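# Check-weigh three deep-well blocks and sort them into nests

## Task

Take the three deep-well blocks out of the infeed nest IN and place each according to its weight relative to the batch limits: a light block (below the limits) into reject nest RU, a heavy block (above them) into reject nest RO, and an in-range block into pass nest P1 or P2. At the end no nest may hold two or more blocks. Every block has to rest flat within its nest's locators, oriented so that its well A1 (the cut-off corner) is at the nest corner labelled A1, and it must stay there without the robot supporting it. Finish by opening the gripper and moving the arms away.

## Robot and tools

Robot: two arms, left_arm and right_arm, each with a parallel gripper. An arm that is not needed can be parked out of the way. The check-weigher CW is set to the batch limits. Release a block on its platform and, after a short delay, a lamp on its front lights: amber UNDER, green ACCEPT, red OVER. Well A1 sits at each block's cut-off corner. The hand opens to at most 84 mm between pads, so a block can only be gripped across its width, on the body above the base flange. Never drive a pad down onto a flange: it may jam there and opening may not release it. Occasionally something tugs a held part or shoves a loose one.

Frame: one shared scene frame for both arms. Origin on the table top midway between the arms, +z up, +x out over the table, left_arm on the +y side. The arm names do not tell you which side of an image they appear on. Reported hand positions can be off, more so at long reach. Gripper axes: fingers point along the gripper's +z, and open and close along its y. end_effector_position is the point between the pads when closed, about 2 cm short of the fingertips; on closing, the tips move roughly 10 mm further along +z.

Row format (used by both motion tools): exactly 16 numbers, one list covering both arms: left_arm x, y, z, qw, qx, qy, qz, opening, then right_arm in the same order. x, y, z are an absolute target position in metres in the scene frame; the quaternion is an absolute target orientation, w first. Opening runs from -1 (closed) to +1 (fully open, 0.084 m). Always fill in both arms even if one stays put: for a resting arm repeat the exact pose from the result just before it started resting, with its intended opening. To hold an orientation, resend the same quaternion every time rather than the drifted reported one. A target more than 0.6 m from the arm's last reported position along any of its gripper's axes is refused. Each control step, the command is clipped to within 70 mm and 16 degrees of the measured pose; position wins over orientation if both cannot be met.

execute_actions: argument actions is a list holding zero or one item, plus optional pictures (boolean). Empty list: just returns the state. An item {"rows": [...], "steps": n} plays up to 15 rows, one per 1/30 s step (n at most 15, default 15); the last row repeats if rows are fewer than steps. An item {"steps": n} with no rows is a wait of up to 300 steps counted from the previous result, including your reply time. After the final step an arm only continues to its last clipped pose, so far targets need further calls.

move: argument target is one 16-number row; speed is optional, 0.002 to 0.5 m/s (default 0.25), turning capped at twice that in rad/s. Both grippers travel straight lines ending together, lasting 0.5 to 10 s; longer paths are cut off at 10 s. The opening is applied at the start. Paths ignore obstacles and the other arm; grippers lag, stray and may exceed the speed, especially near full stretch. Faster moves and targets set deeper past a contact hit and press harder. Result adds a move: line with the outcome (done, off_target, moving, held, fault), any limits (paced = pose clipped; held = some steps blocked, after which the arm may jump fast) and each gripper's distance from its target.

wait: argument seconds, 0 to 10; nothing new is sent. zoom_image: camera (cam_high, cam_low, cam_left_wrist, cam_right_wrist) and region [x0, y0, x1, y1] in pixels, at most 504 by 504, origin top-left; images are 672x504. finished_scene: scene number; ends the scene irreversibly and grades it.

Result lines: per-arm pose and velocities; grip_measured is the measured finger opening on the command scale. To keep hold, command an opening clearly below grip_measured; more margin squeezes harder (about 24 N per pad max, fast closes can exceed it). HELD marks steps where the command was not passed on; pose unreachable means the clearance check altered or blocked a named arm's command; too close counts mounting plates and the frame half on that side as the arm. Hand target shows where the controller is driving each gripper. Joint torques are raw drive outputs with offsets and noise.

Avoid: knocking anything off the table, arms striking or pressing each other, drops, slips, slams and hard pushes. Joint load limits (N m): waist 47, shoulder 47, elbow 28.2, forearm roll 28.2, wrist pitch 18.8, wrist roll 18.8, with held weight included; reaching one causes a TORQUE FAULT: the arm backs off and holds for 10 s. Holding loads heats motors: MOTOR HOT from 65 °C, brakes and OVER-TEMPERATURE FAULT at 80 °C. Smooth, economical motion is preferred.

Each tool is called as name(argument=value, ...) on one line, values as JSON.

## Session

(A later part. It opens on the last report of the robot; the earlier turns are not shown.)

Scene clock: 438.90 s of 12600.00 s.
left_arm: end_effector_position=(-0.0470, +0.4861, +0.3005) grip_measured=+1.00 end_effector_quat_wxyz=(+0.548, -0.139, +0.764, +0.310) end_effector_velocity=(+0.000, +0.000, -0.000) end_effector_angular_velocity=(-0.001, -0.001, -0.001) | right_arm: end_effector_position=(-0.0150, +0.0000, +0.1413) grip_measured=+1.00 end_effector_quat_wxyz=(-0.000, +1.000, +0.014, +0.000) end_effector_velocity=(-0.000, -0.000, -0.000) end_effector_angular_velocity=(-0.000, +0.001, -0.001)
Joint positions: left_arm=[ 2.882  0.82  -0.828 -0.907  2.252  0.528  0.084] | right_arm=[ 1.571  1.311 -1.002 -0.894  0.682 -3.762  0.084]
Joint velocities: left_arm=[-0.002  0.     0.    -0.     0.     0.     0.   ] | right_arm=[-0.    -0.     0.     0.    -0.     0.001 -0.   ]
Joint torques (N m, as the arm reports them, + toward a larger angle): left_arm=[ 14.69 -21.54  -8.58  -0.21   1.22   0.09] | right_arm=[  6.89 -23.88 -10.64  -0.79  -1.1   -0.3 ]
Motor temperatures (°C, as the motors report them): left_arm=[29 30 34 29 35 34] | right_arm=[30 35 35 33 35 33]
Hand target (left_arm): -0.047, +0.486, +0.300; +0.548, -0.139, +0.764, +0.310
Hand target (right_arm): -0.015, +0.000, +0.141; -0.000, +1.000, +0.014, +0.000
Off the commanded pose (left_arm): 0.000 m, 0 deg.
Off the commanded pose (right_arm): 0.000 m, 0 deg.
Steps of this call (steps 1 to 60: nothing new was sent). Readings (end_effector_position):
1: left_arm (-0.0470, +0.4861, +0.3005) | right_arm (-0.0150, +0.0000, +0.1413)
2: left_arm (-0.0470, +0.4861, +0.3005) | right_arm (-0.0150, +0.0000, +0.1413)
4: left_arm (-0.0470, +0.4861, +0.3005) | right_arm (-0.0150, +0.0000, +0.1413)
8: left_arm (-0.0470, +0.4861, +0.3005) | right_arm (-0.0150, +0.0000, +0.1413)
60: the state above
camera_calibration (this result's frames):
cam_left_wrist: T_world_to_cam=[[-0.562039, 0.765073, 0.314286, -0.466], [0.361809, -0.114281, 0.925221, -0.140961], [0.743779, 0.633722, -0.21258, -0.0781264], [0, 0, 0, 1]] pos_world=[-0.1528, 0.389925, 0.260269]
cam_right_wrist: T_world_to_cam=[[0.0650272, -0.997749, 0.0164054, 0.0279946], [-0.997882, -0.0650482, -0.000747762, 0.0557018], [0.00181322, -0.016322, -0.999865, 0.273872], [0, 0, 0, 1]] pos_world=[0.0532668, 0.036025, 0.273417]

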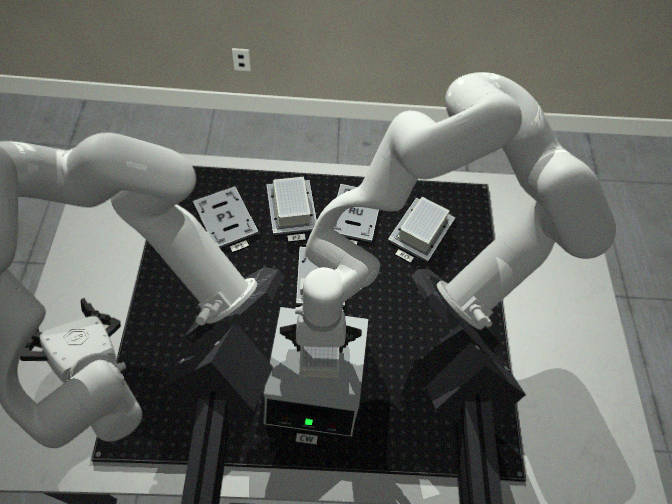

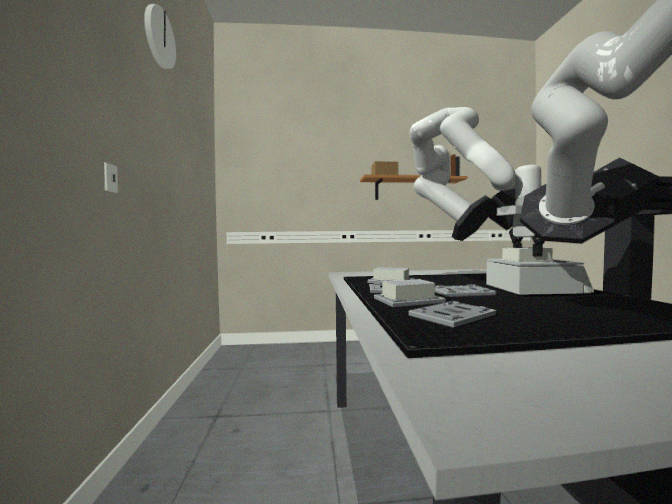

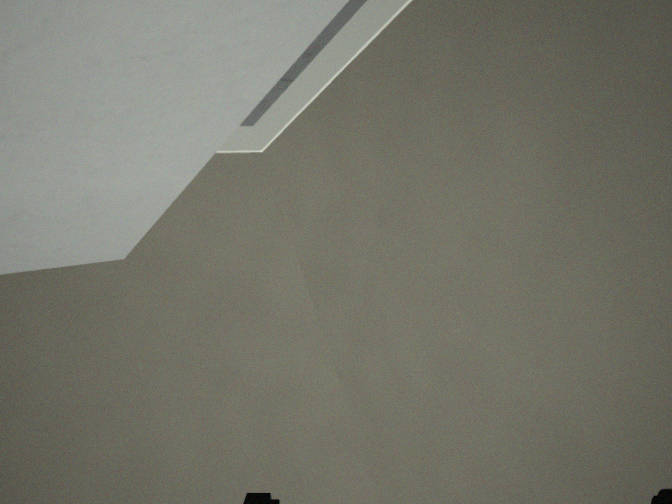

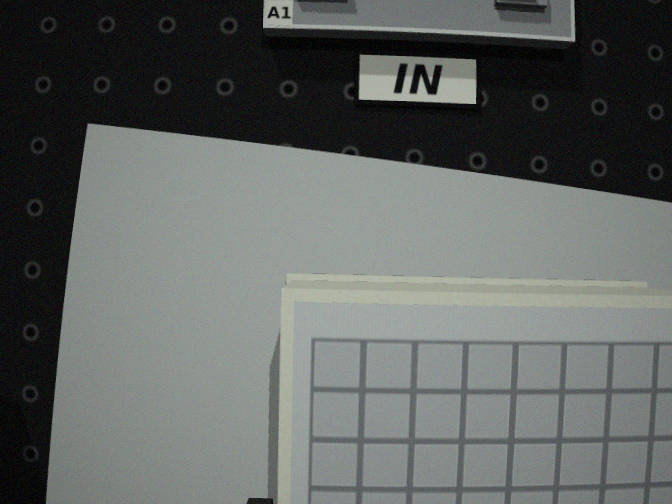

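move(target=[-0.047,0.4861,0.3005,0.548,-0.139,0.764,0.310,1,-0.015,0,0.1413,0,0.99991,0.0135,0,-1], speed=0.01)

move(target=[-0.047,0.4861,0.3005,0.548,-0.139,0.764,0.310,1,-0.015,0,0.17,0,0.99991,0.0135,0,-1], speed=0.04)

move(target=[-0.047,0.4861,0.3005,0.548,-0.139,0.764,0.310,1,0.36,0.06,0.17,0,0.99,0.141,0,-1], speed=0.12)

move(target=[-0.047,0.4861,0.3005,0.548,-0.139,0.764,0.310,1,0.40,0.26,0.133,0,0.969,0.247,0,-1], speed=0.08)

Scene clock: 452.90 s of 12600.00 s.
left_arm: end_effector_position=(-0.0470, +0.4861, +0.3005) grip_measured=+1.00 end_effector_quat_wxyz=(+0.548, -0.139, +0.764, +0.310) end_effector_velocity=(-0.000, -0.000, +0.000) end_effector_angular_velocity=(+0.001, +0.001, +0.000) | right_arm: end_effector_position=(-0.0150, +0.0001, +0.1414) grip_measured=+0.96 end_effector_quat_wxyz=(-0.000, +1.000, +0.013, -0.000) end_effector_velocity=(+0.000, -0.000, -0.000) end_effector_angular_velocity=(-0.002, +0.000, -0.003)
Joint positions: left_arm=[ 2.882  0.82  -0.828 -0.907  2.252  0.528  0.084] | right_arm=[ 1.571  1.311 -1.002 -0.894  0.682 -3.762  0.083]
Joint velocities: left_arm=[ 0.001 -0.    -0.     0.     0.    -0.     0.   ] | right_arm=[-0.001 -0.    -0.     0.002  0.001  0.001  0.   ]
Joint torques (N m, as the arm reports them, + toward a larger angle): left_arm=[ 14.69 -21.7   -8.67  -0.16   1.2    0.08] | right_arm=[  6.32 -22.81  -9.93  -0.83  -1.04  -0.15]
Motor temperatures (°C, as the motors report them): left_arm=[29 30 34 29 35 34] | right_arm=[29 35 36 33 35 33]
Hand target (left_arm): -0.047, +0.486, +0.300; +0.548, -0.139, +0.764, +0.310
Hand target (right_arm): -0.015, +0.000, +0.141; +0.000, +1.000, +0.013, +0.000
Off the commanded pose (left_arm): 0.000 m, 0 deg.
Off the commanded pose (right_arm): 0.000 m, 0 deg.
After step 90, 10.30 s passed at rest.
move: done
camera_calibration (this result's frames):
cam_left_wrist: T_world_to_cam=[[-0.562039, 0.765073, 0.314286, -0.466], [0.361809, -0.114281, 0.925221, -0.140961], [0.743779, 0.633722, -0.21258, -0.0781264], [0, 0, 0, 1]] pos_world=[-0.1528, 0.389925, 0.260269]
cam_right_wrist: T_world_to_cam=[[0.0649064, -0.997761, 0.0161204, 0.0281661], [-0.99789, -0.064926, -0.000696596, 0.055718], [0.00174167, -0.0160412, -0.99987, 0.273967], [0, 0, 0, 1]] pos_world=[0.0532951, 0.0361153, 0.273516]

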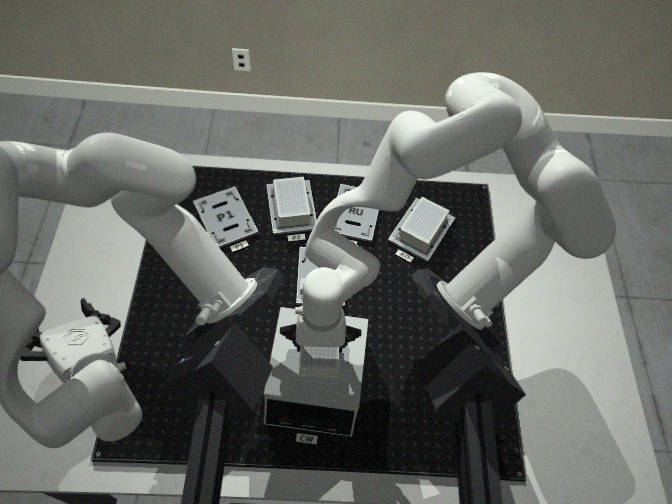

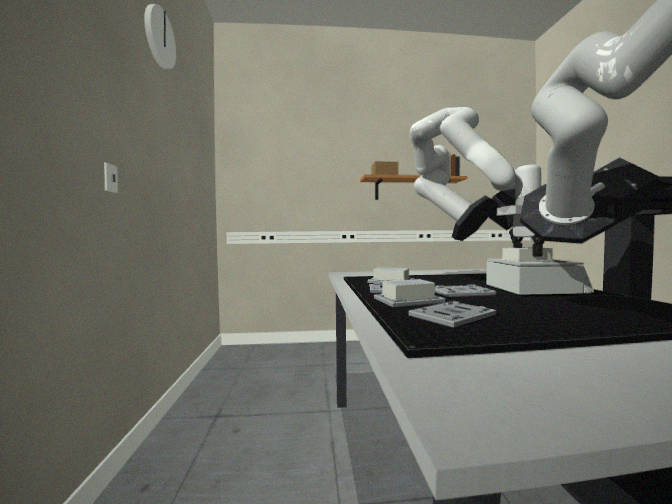

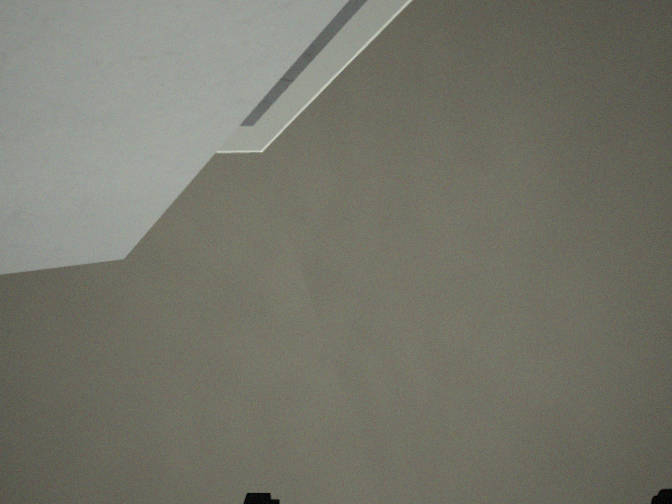

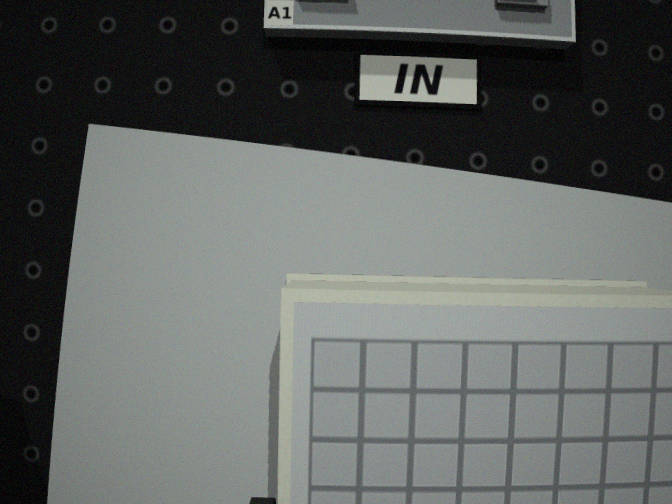

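Scene clock: 453.97 s of 12600.00 s.
left_arm: end_effector_position=(-0.0470, +0.4861, +0.3005) grip_measured=+1.00 end_effector_quat_wxyz=(+0.548, -0.139, +0.764, +0.310) end_effector_velocity=(-0.001, -0.000, +0.000) end_effector_angular_velocity=(+0.001, +0.003, +0.002) | right_arm: end_effector_position=(-0.0151, -0.0002, +0.1698) grip_measured=+0.96 end_effector_quat_wxyz=(+0.000, +1.000, +0.014, -0.000) end_effector_velocity=(+0.000, -0.001, +0.001) end_effector_angular_velocity=(-0.004, -0.001, -0.000)
Joint positions: left_arm=[ 2.882  0.82  -0.828 -0.907  2.252  0.528  0.084] | right_arm=[ 1.636  1.242 -0.978 -0.775  0.7   -3.835  0.083]
Joint velocities: left_arm=[ 0.003 -0.     0.    -0.001 -0.001 -0.    -0.   ] | right_arm=[ 0.004 -0.004  0.002  0.011  0.004 -0.007 -0.   ]
Joint torques (N m, as the arm reports them, + toward a larger angle): left_arm=[ 14.74 -21.71  -8.57  -0.23   1.21   0.01] | right_arm=[  5.85 -24.11 -12.    -0.84  -1.17  -0.15]
Motor temperatures (°C, as the motors report them): left_arm=[29 30 34 29 35 34] | right_arm=[29 35 36 33 35 33]
Hand target (left_arm): -0.047, +0.486, +0.301; +0.548, -0.139, +0.764, +0.310
Hand target (right_arm): -0.015, -0.000, +0.170; +0.000, +1.000, +0.014, -0.000
Off the commanded pose (left_arm): 0.000 m, 0 deg.
Off the commanded pose (right_arm): 0.000 m, 0 deg.
move: done
camera_calibration (this result's frames):
cam_left_wrist: T_world_to_cam=[[-0.562039, 0.765073, 0.314286, -0.466], [0.361809, -0.114281, 0.925221, -0.140961], [0.743779, 0.633722, -0.21258, -0.0781265], [0, 0, 0, 1]] pos_world=[-0.1528, 0.389925, 0.260269]
cam_right_wrist: T_world_to_cam=[[0.0652102, -0.997732, 0.0166929, 0.0273015], [-0.99787, -0.0652283, -0.000543213, 0.0555969], [0.00163083, -0.0166219, -0.999861, 0.302321], [0, 0, 0, 1]] pos_world=[0.0532051, 0.0358913, 0.301854]

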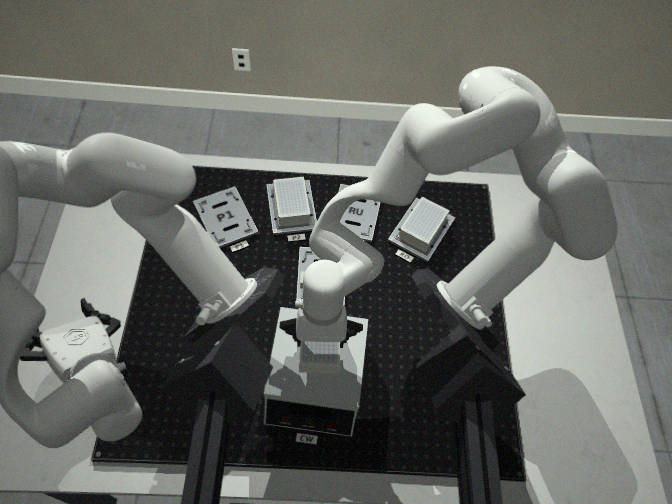

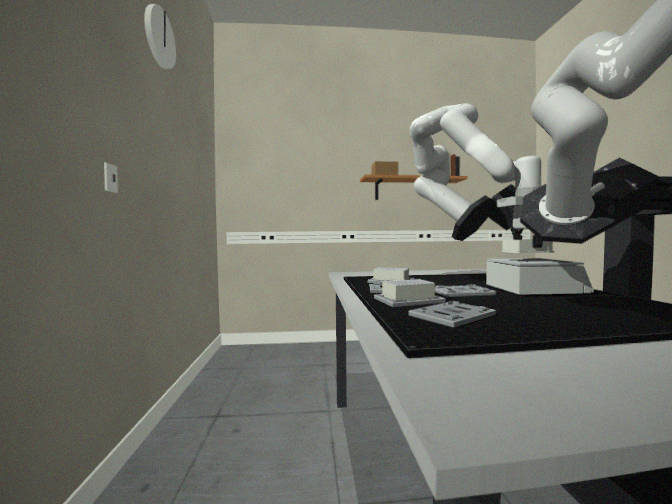

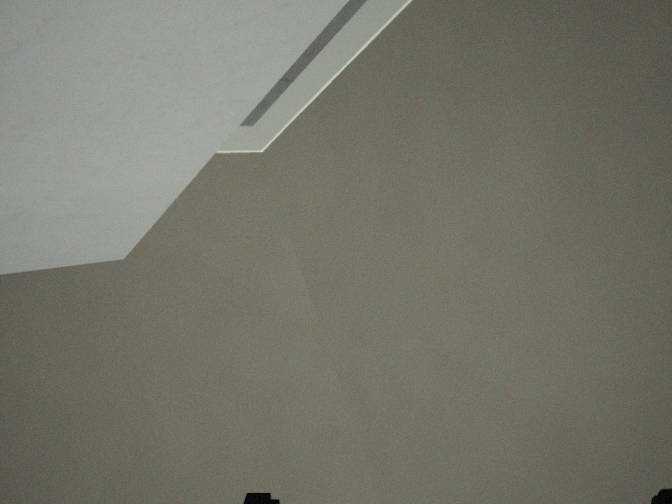

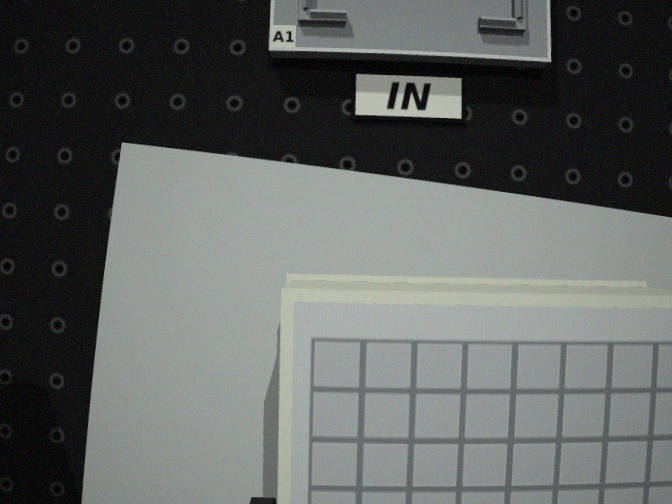

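Scene clock: 457.60 s of 12600.00 s.
left_arm: end_effector_position=(-0.0470, +0.4861, +0.3005) grip_measured=+1.00 end_effector_quat_wxyz=(+0.548, -0.139, +0.764, +0.310) end_effector_velocity=(-0.000, +0.000, +0.000) end_effector_angular_velocity=(+0.000, +0.000, -0.000) | right_arm: end_effector_position=(+0.3603, +0.0585, +0.1695) grip_measured=+0.96 end_effector_quat_wxyz=(+0.001, +0.990, +0.141, +0.000) end_effector_velocity=(+0.005, +0.001, +0.000) end_effector_angular_velocity=(+0.001, +0.001, -0.002)
Joint positions: left_arm=[ 2.882  0.82  -0.828 -0.907  2.252  0.528  0.084] | right_arm=[ 0.921  0.93  -1.288 -1.092  1.035 -4.731  0.083]
Joint velocities: left_arm=[-0. -0. -0.  0.  0. -0.  0.] | right_arm=[-0.004  0.002 -0.012  0.003  0.002 -0.01  -0.   ]
Joint torques (N m, as the arm reports them, + toward a larger angle): left_arm=[ 14.79 -21.71  -8.74  -0.08   1.18   0.09] | right_arm=[ 16.49 -20.59  -9.28  -0.73  -1.31   0.22]
Motor temperatures (°C, as the motors report them): left_arm=[29 30 34 29 35 34] | right_arm=[29 35 36 33 35 33]
Hand target (left_arm): -0.047, +0.486, +0.300; +0.548, -0.139, +0.764, +0.310
Hand target (right_arm): +0.361, +0.059, +0.170; +0.001, +0.990, +0.140, +0.000
Off the commanded pose (left_arm): 0.000 m, 0 deg.
Off the commanded pose (right_arm): 0.002 m, 0 deg.
move: done
camera_calibration (this result's frames):
cam_left_wrist: T_world_to_cam=[[-0.562039, 0.765073, 0.314286, -0.466], [0.361809, -0.114281, 0.925221, -0.140961], [0.743779, 0.633722, -0.21258, -0.0781265], [0, 0, 0, 1]] pos_world=[-0.1528, 0.389925, 0.260269]
cam_right_wrist: T_world_to_cam=[[0.314687, -0.949005, 0.0190095, -0.0317626], [-0.949172, -0.314756, -0.000699618, 0.431103], [0.00664729, -0.0178231, -0.999819, 0.300638], [0, 0, 0, 1]] pos_world=[0.417188, 0.110908, 0.301489]

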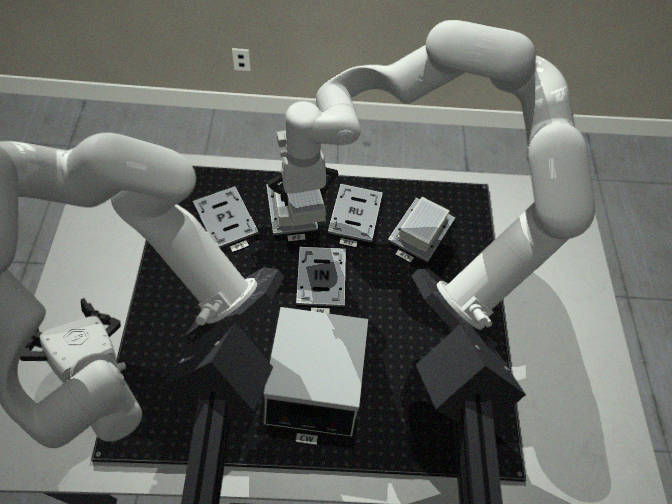

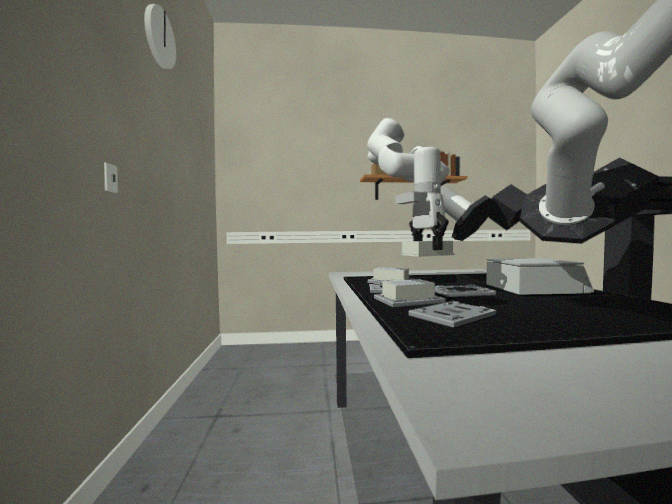

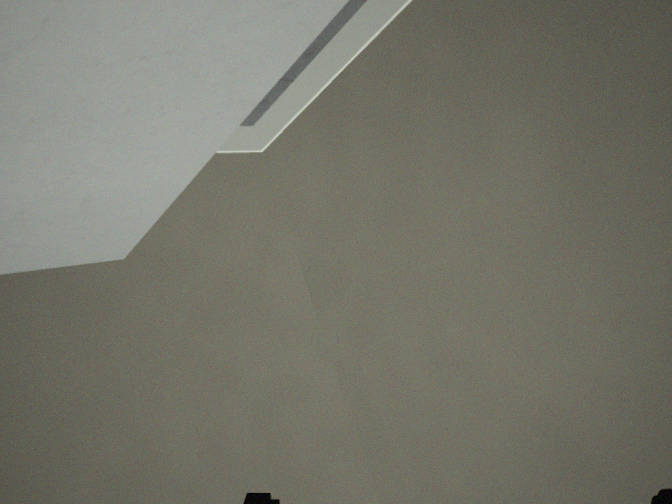

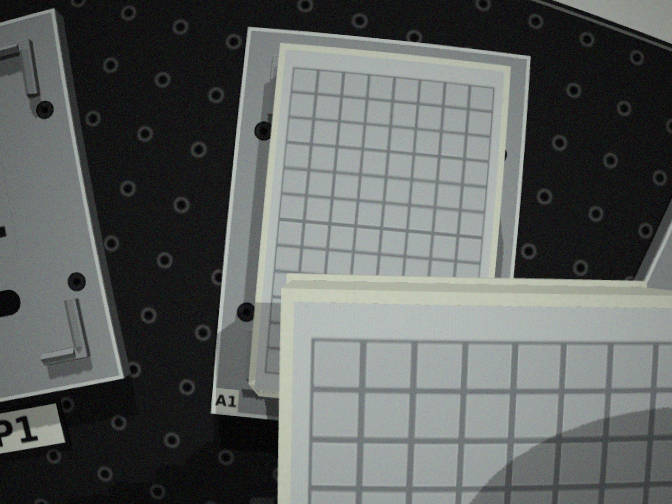

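Scene clock: 460.77 s of 12600.00 s.
left_arm: end_effector_position=(-0.0470, +0.4861, +0.3005) grip_measured=+1.00 end_effector_quat_wxyz=(+0.548, -0.139, +0.764, +0.310) end_effector_velocity=(+0.000, +0.000, -0.000) end_effector_angular_velocity=(-0.000, -0.001, -0.001) | right_arm: end_effector_position=(+0.4000, +0.2585, +0.1335) grip_measured=+0.96 end_effector_quat_wxyz=(-0.050, +0.967, +0.246, +0.032) end_effector_velocity=(-0.002, +0.002, -0.002) end_effector_angular_velocity=(+0.004, -0.002, +0.005)
Joint positions: left_arm=[ 2.882  0.82  -0.828 -0.907  2.252  0.528  0.084] | right_arm=[ 0.955  1.855 -2.699 -0.913  1.202 -5.371  0.083]
Joint velocities: left_arm=[-0.002  0.    -0.     0.     0.     0.    -0.   ] | right_arm=[-0.001  0.008 -0.005 -0.002 -0.007 -0.003 -0.   ]
Joint torques (N m, as the arm reports them, + toward a larger angle): left_arm=[ 14.76 -21.38  -8.4   -0.3    1.1    0.05] | right_arm=[ 19.63 -27.77 -11.84  -0.87  -1.47  -0.29]
Motor temperatures (°C, as the motors report them): left_arm=[29 30 34 29 35 34] | right_arm=[30 35 36 33 35 33]
Hand target (left_arm): -0.047, +0.486, +0.301; +0.548, -0.139, +0.764, +0.310
Hand target (right_arm): +0.400, +0.259, +0.133; -0.050, +0.967, +0.246, +0.032
Off the commanded pose (left_arm): 0.000 m, 0 deg.
Off the commanded pose (right_arm): 0.002 m, 7 deg.
elbow stopped short (right arm): the move would have taken joint 3 (elbow) straighter than the controller allows; a more bent joint 3 avoids this.
move: off_target (right_arm)
camera_calibration (this result's frames):
cam_left_wrist: T_world_to_cam=[[-0.562039, 0.765073, 0.314286, -0.466], [0.361809, -0.114281, 0.925221, -0.140961], [0.743779, 0.633722, -0.21258, -0.0781266], [0, 0, 0, 1]] pos_world=[-0.1528, 0.389925, 0.260269]
cam_right_wrist: T_world_to_cam=[[0.511575, -0.857039, -0.06144, 0.0544272], [-0.858011, -0.505715, -0.0898342, 0.556443], [0.0459203, 0.0986731, -0.99406, 0.221408], [0, 0, 0, 1]] pos_world=[0.439423, 0.306201, 0.273424]

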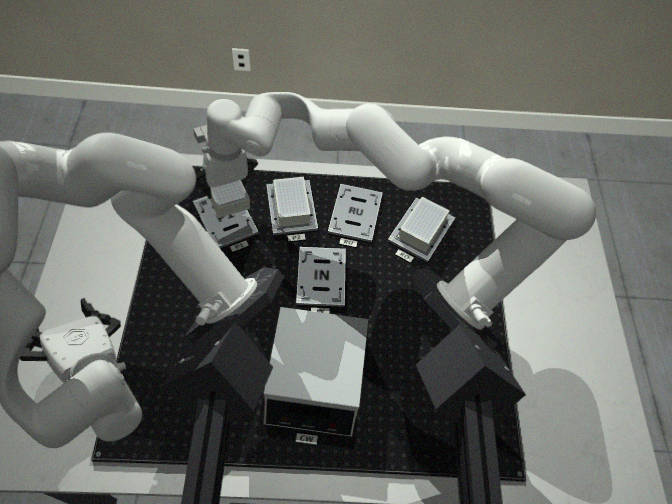

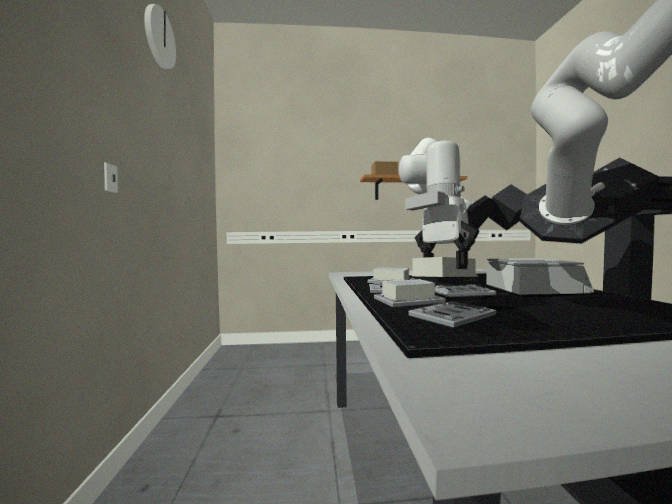

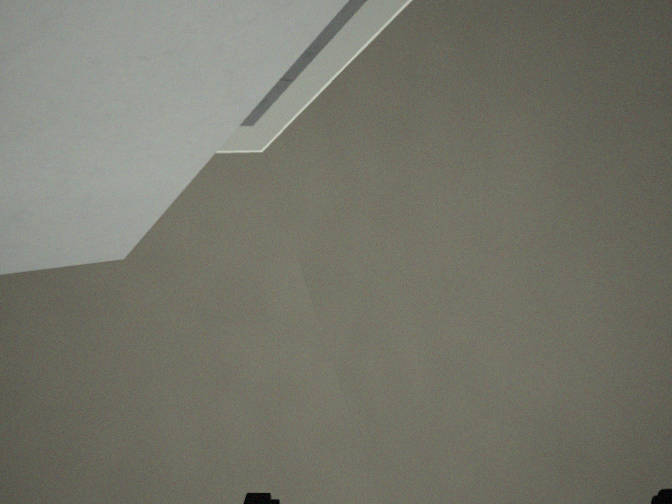

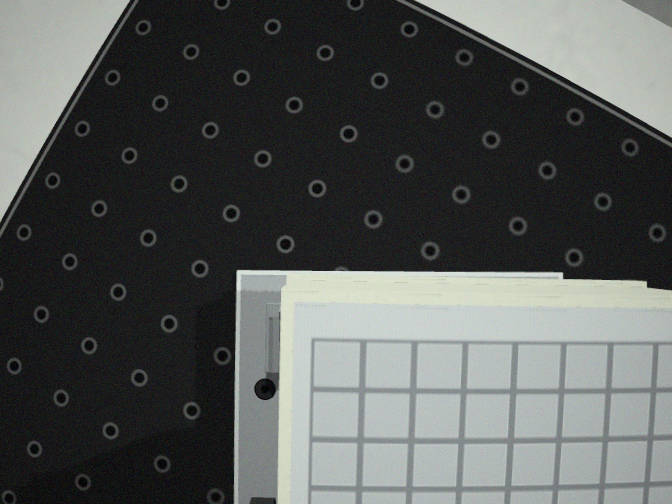

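move(target=[-0.047,0.4861,0.3005,0.548,-0.139,0.764,0.310,1,0.2207,0.0021,0.14,0,0.99991,0.0135,0,-1], speed=0.08)

move(target=[-0.047,0.4861,0.3005,0.548,-0.139,0.764,0.310,1,0.2207,0.0021,0.068,0,0.99991,0.0135,0,-1], speed=0.03)

Scene clock: 474.53 s of 12600.00 s.
left_arm: end_effector_position=(-0.0470, +0.4861, +0.3005) grip_measured=+1.00 end_effector_quat_wxyz=(+0.548, -0.139, +0.764, +0.310) end_effector_velocity=(+0.001, +0.000, -0.001) end_effector_angular_velocity=(-0.002, -0.001, -0.002) | right_arm: end_effector_position=(+0.2208, +0.0035, +0.1399) grip_measured=+0.96 end_effector_quat_wxyz=(-0.001, +1.000, +0.014, +0.001) end_effector_velocity=(-0.001, -0.002, -0.000) end_effector_angular_velocity=(-0.001, -0.002, -0.001)
Joint positions: left_arm=[ 2.882  0.82  -0.828 -0.907  2.252  0.528  0.084] | right_arm=[ 1.001  0.927 -0.941 -1.239  0.907 -4.084  0.083]
Joint velocities: left_arm=[-0.003 -0.     0.     0.    -0.001  0.     0.   ] | right_arm=[ 0.001 -0.004  0.008 -0.004  0.     0.008 -0.   ]
Joint torques (N m, as the arm reports them, + toward a larger angle): left_arm=[ 14.54 -21.61  -8.69  -0.25   1.23   0.  ] | right_arm=[ 13.09 -17.97  -7.31  -0.78  -1.27  -0.14]
Motor temperatures (°C, as the motors report them): left_arm=[29 30 34 29 35 34] | right_arm=[30 36 36 33 35 33]
Hand target (left_arm): -0.047, +0.486, +0.301; +0.548, -0.139, +0.764, +0.310
Hand target (right_arm): +0.221, +0.003, +0.140; -0.001, +1.000, +0.014, +0.001
Off the commanded pose (left_arm): 0.000 m, 0 deg.
Off the commanded pose (right_arm): 0.001 m, 0 deg.
After step 90, 6.40 s passed at rest.
move: done
camera_calibration (this result's frames):
cam_left_wrist: T_world_to_cam=[[-0.562039, 0.765073, 0.314286, -0.466], [0.361809, -0.114281, 0.925221, -0.140961], [0.743779, 0.633722, -0.21258, -0.0781265], [0, 0, 0, 1]] pos_world=[-0.1528, 0.389925, 0.260269]
cam_right_wrist: T_world_to_cam=[[0.0657564, -0.997729, 0.0145915, 0.016279], [-0.997831, -0.0657938, -0.00210209, 0.291449], [0.00305735, -0.0144216, -0.999891, 0.271788], [0, 0, 0, 1]] pos_world=[0.288916, 0.0393373, 0.272133]

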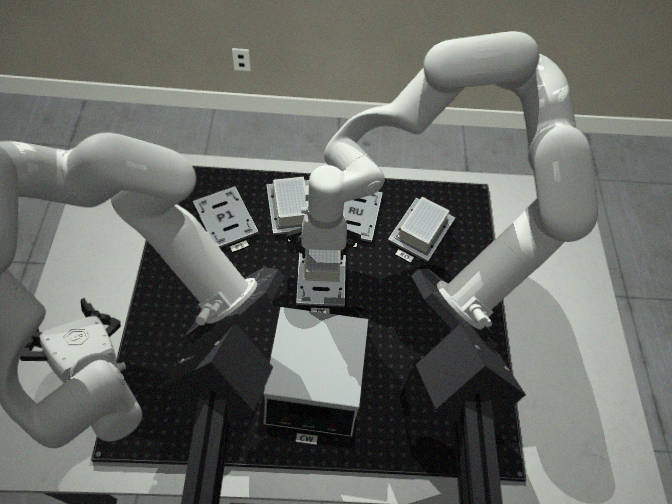

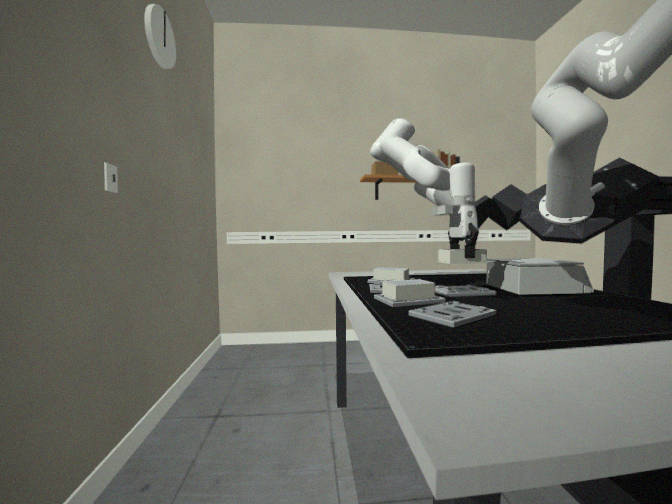

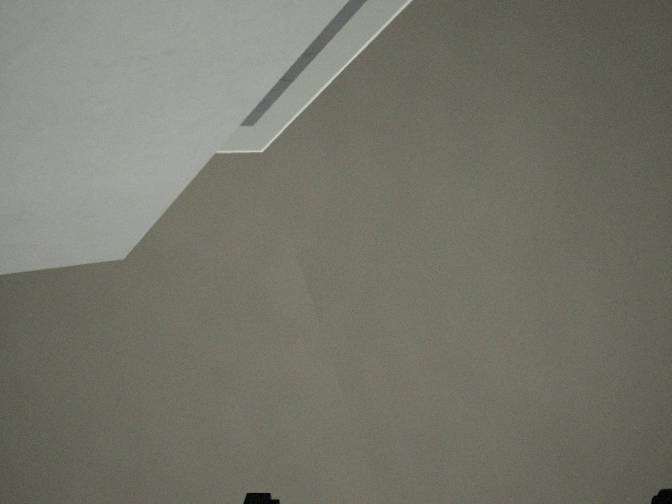

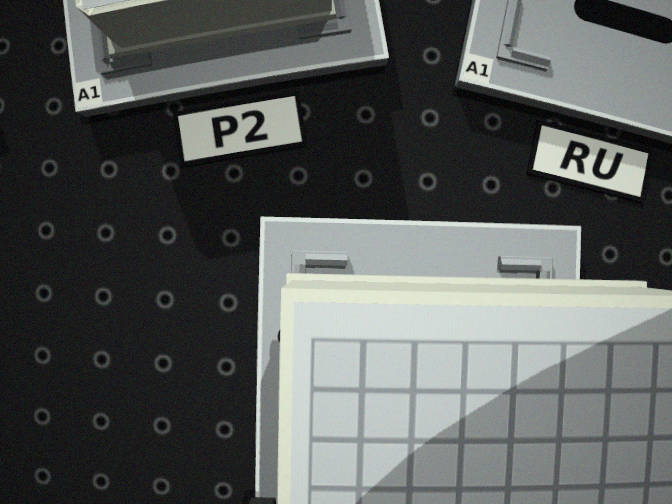

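Scene clock: 477.30 s of 12600.00 s.
left_arm: end_effector_position=(-0.0470, +0.4861, +0.3005) grip_measured=+1.00 end_effector_quat_wxyz=(+0.548, -0.139, +0.764, +0.310) end_effector_velocity=(+0.000, +0.000, +0.000) end_effector_angular_velocity=(+0.000, -0.002, -0.000) | right_arm: end_effector_position=(+0.2209, +0.0021, +0.0680) grip_measured=+0.96 end_effector_quat_wxyz=(+0.000, +1.000, +0.013, +0.000) end_effector_velocity=(+0.000, +0.000, -0.001) end_effector_angular_velocity=(+0.001, +0.000, -0.002)
Joint positions: left_arm=[ 2.882  0.82  -0.828 -0.907  2.252  0.528  0.084] | right_arm=[ 0.833  1.073 -1.018 -1.458  0.897 -3.999  0.083]
Joint velocities: left_arm=[-0.001 -0.     0.    -0.     0.002 -0.    -0.   ] | right_arm=[-0.004  0.003 -0.002 -0.004 -0.001  0.002 -0.   ]
Joint torques (N m, as the arm reports them, + toward a larger angle): left_arm=[ 14.62 -21.43  -8.46  -0.21   1.16  -0.01] | right_arm=[ 13.9  -16.5   -4.59  -0.98  -1.19  -0.34]
Motor temperatures (°C, as the motors report them): left_arm=[29 30 34 29 35 34] | right_arm=[30 36 36 33 35 33]
Hand target (left_arm): -0.047, +0.486, +0.300; +0.548, -0.139, +0.764, +0.310
Hand target (right_arm): +0.221, +0.002, +0.068; +0.000, +1.000, +0.013, +0.000
Off the commanded pose (left_arm): 0.000 m, 0 deg.
Off the commanded pose (right_arm): 0.000 m, 0 deg.
move: done
camera_calibration (this result's frames):
cam_left_wrist: T_world_to_cam=[[-0.562039, 0.765073, 0.314286, -0.466], [0.361809, -0.114281, 0.925221, -0.140961], [0.743778, 0.633722, -0.21258, -0.0781266], [0, 0, 0, 1]] pos_world=[-0.1528, 0.389925, 0.260269]
cam_right_wrist: T_world_to_cam=[[0.0649012, -0.997756, 0.0164484, 0.0159925], [-0.997889, -0.0649303, -0.00124441, 0.291228], [0.00230962, -0.0163329, -0.999864, 0.20009], [0, 0, 0, 1]] pos_world=[0.289113, 0.0381342, 0.200162]

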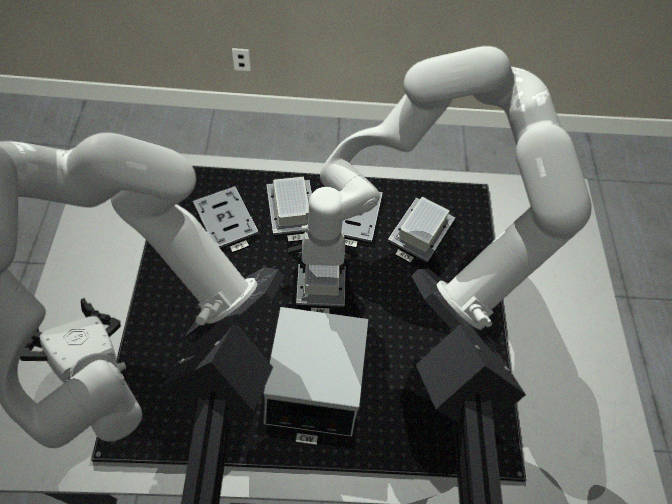

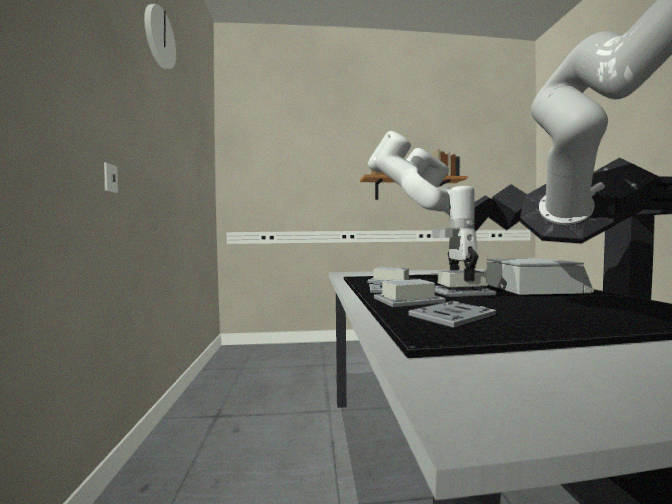

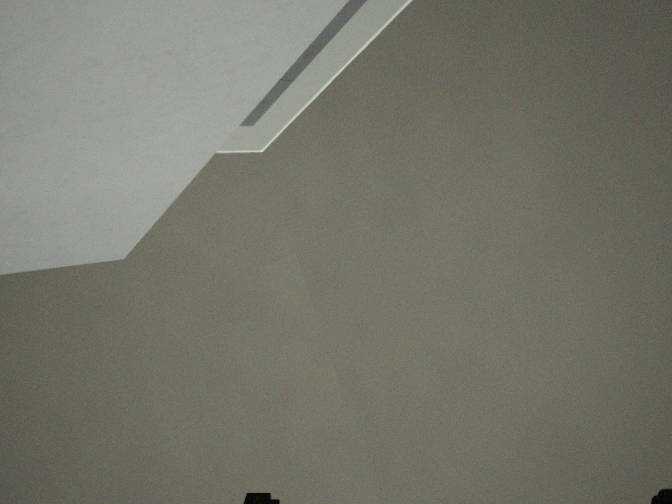

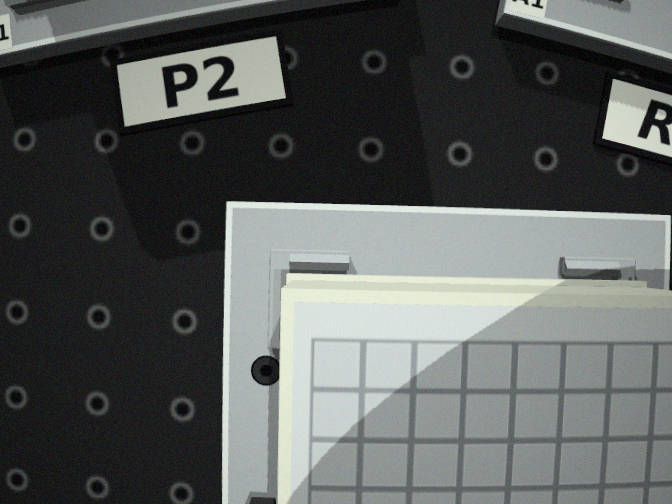

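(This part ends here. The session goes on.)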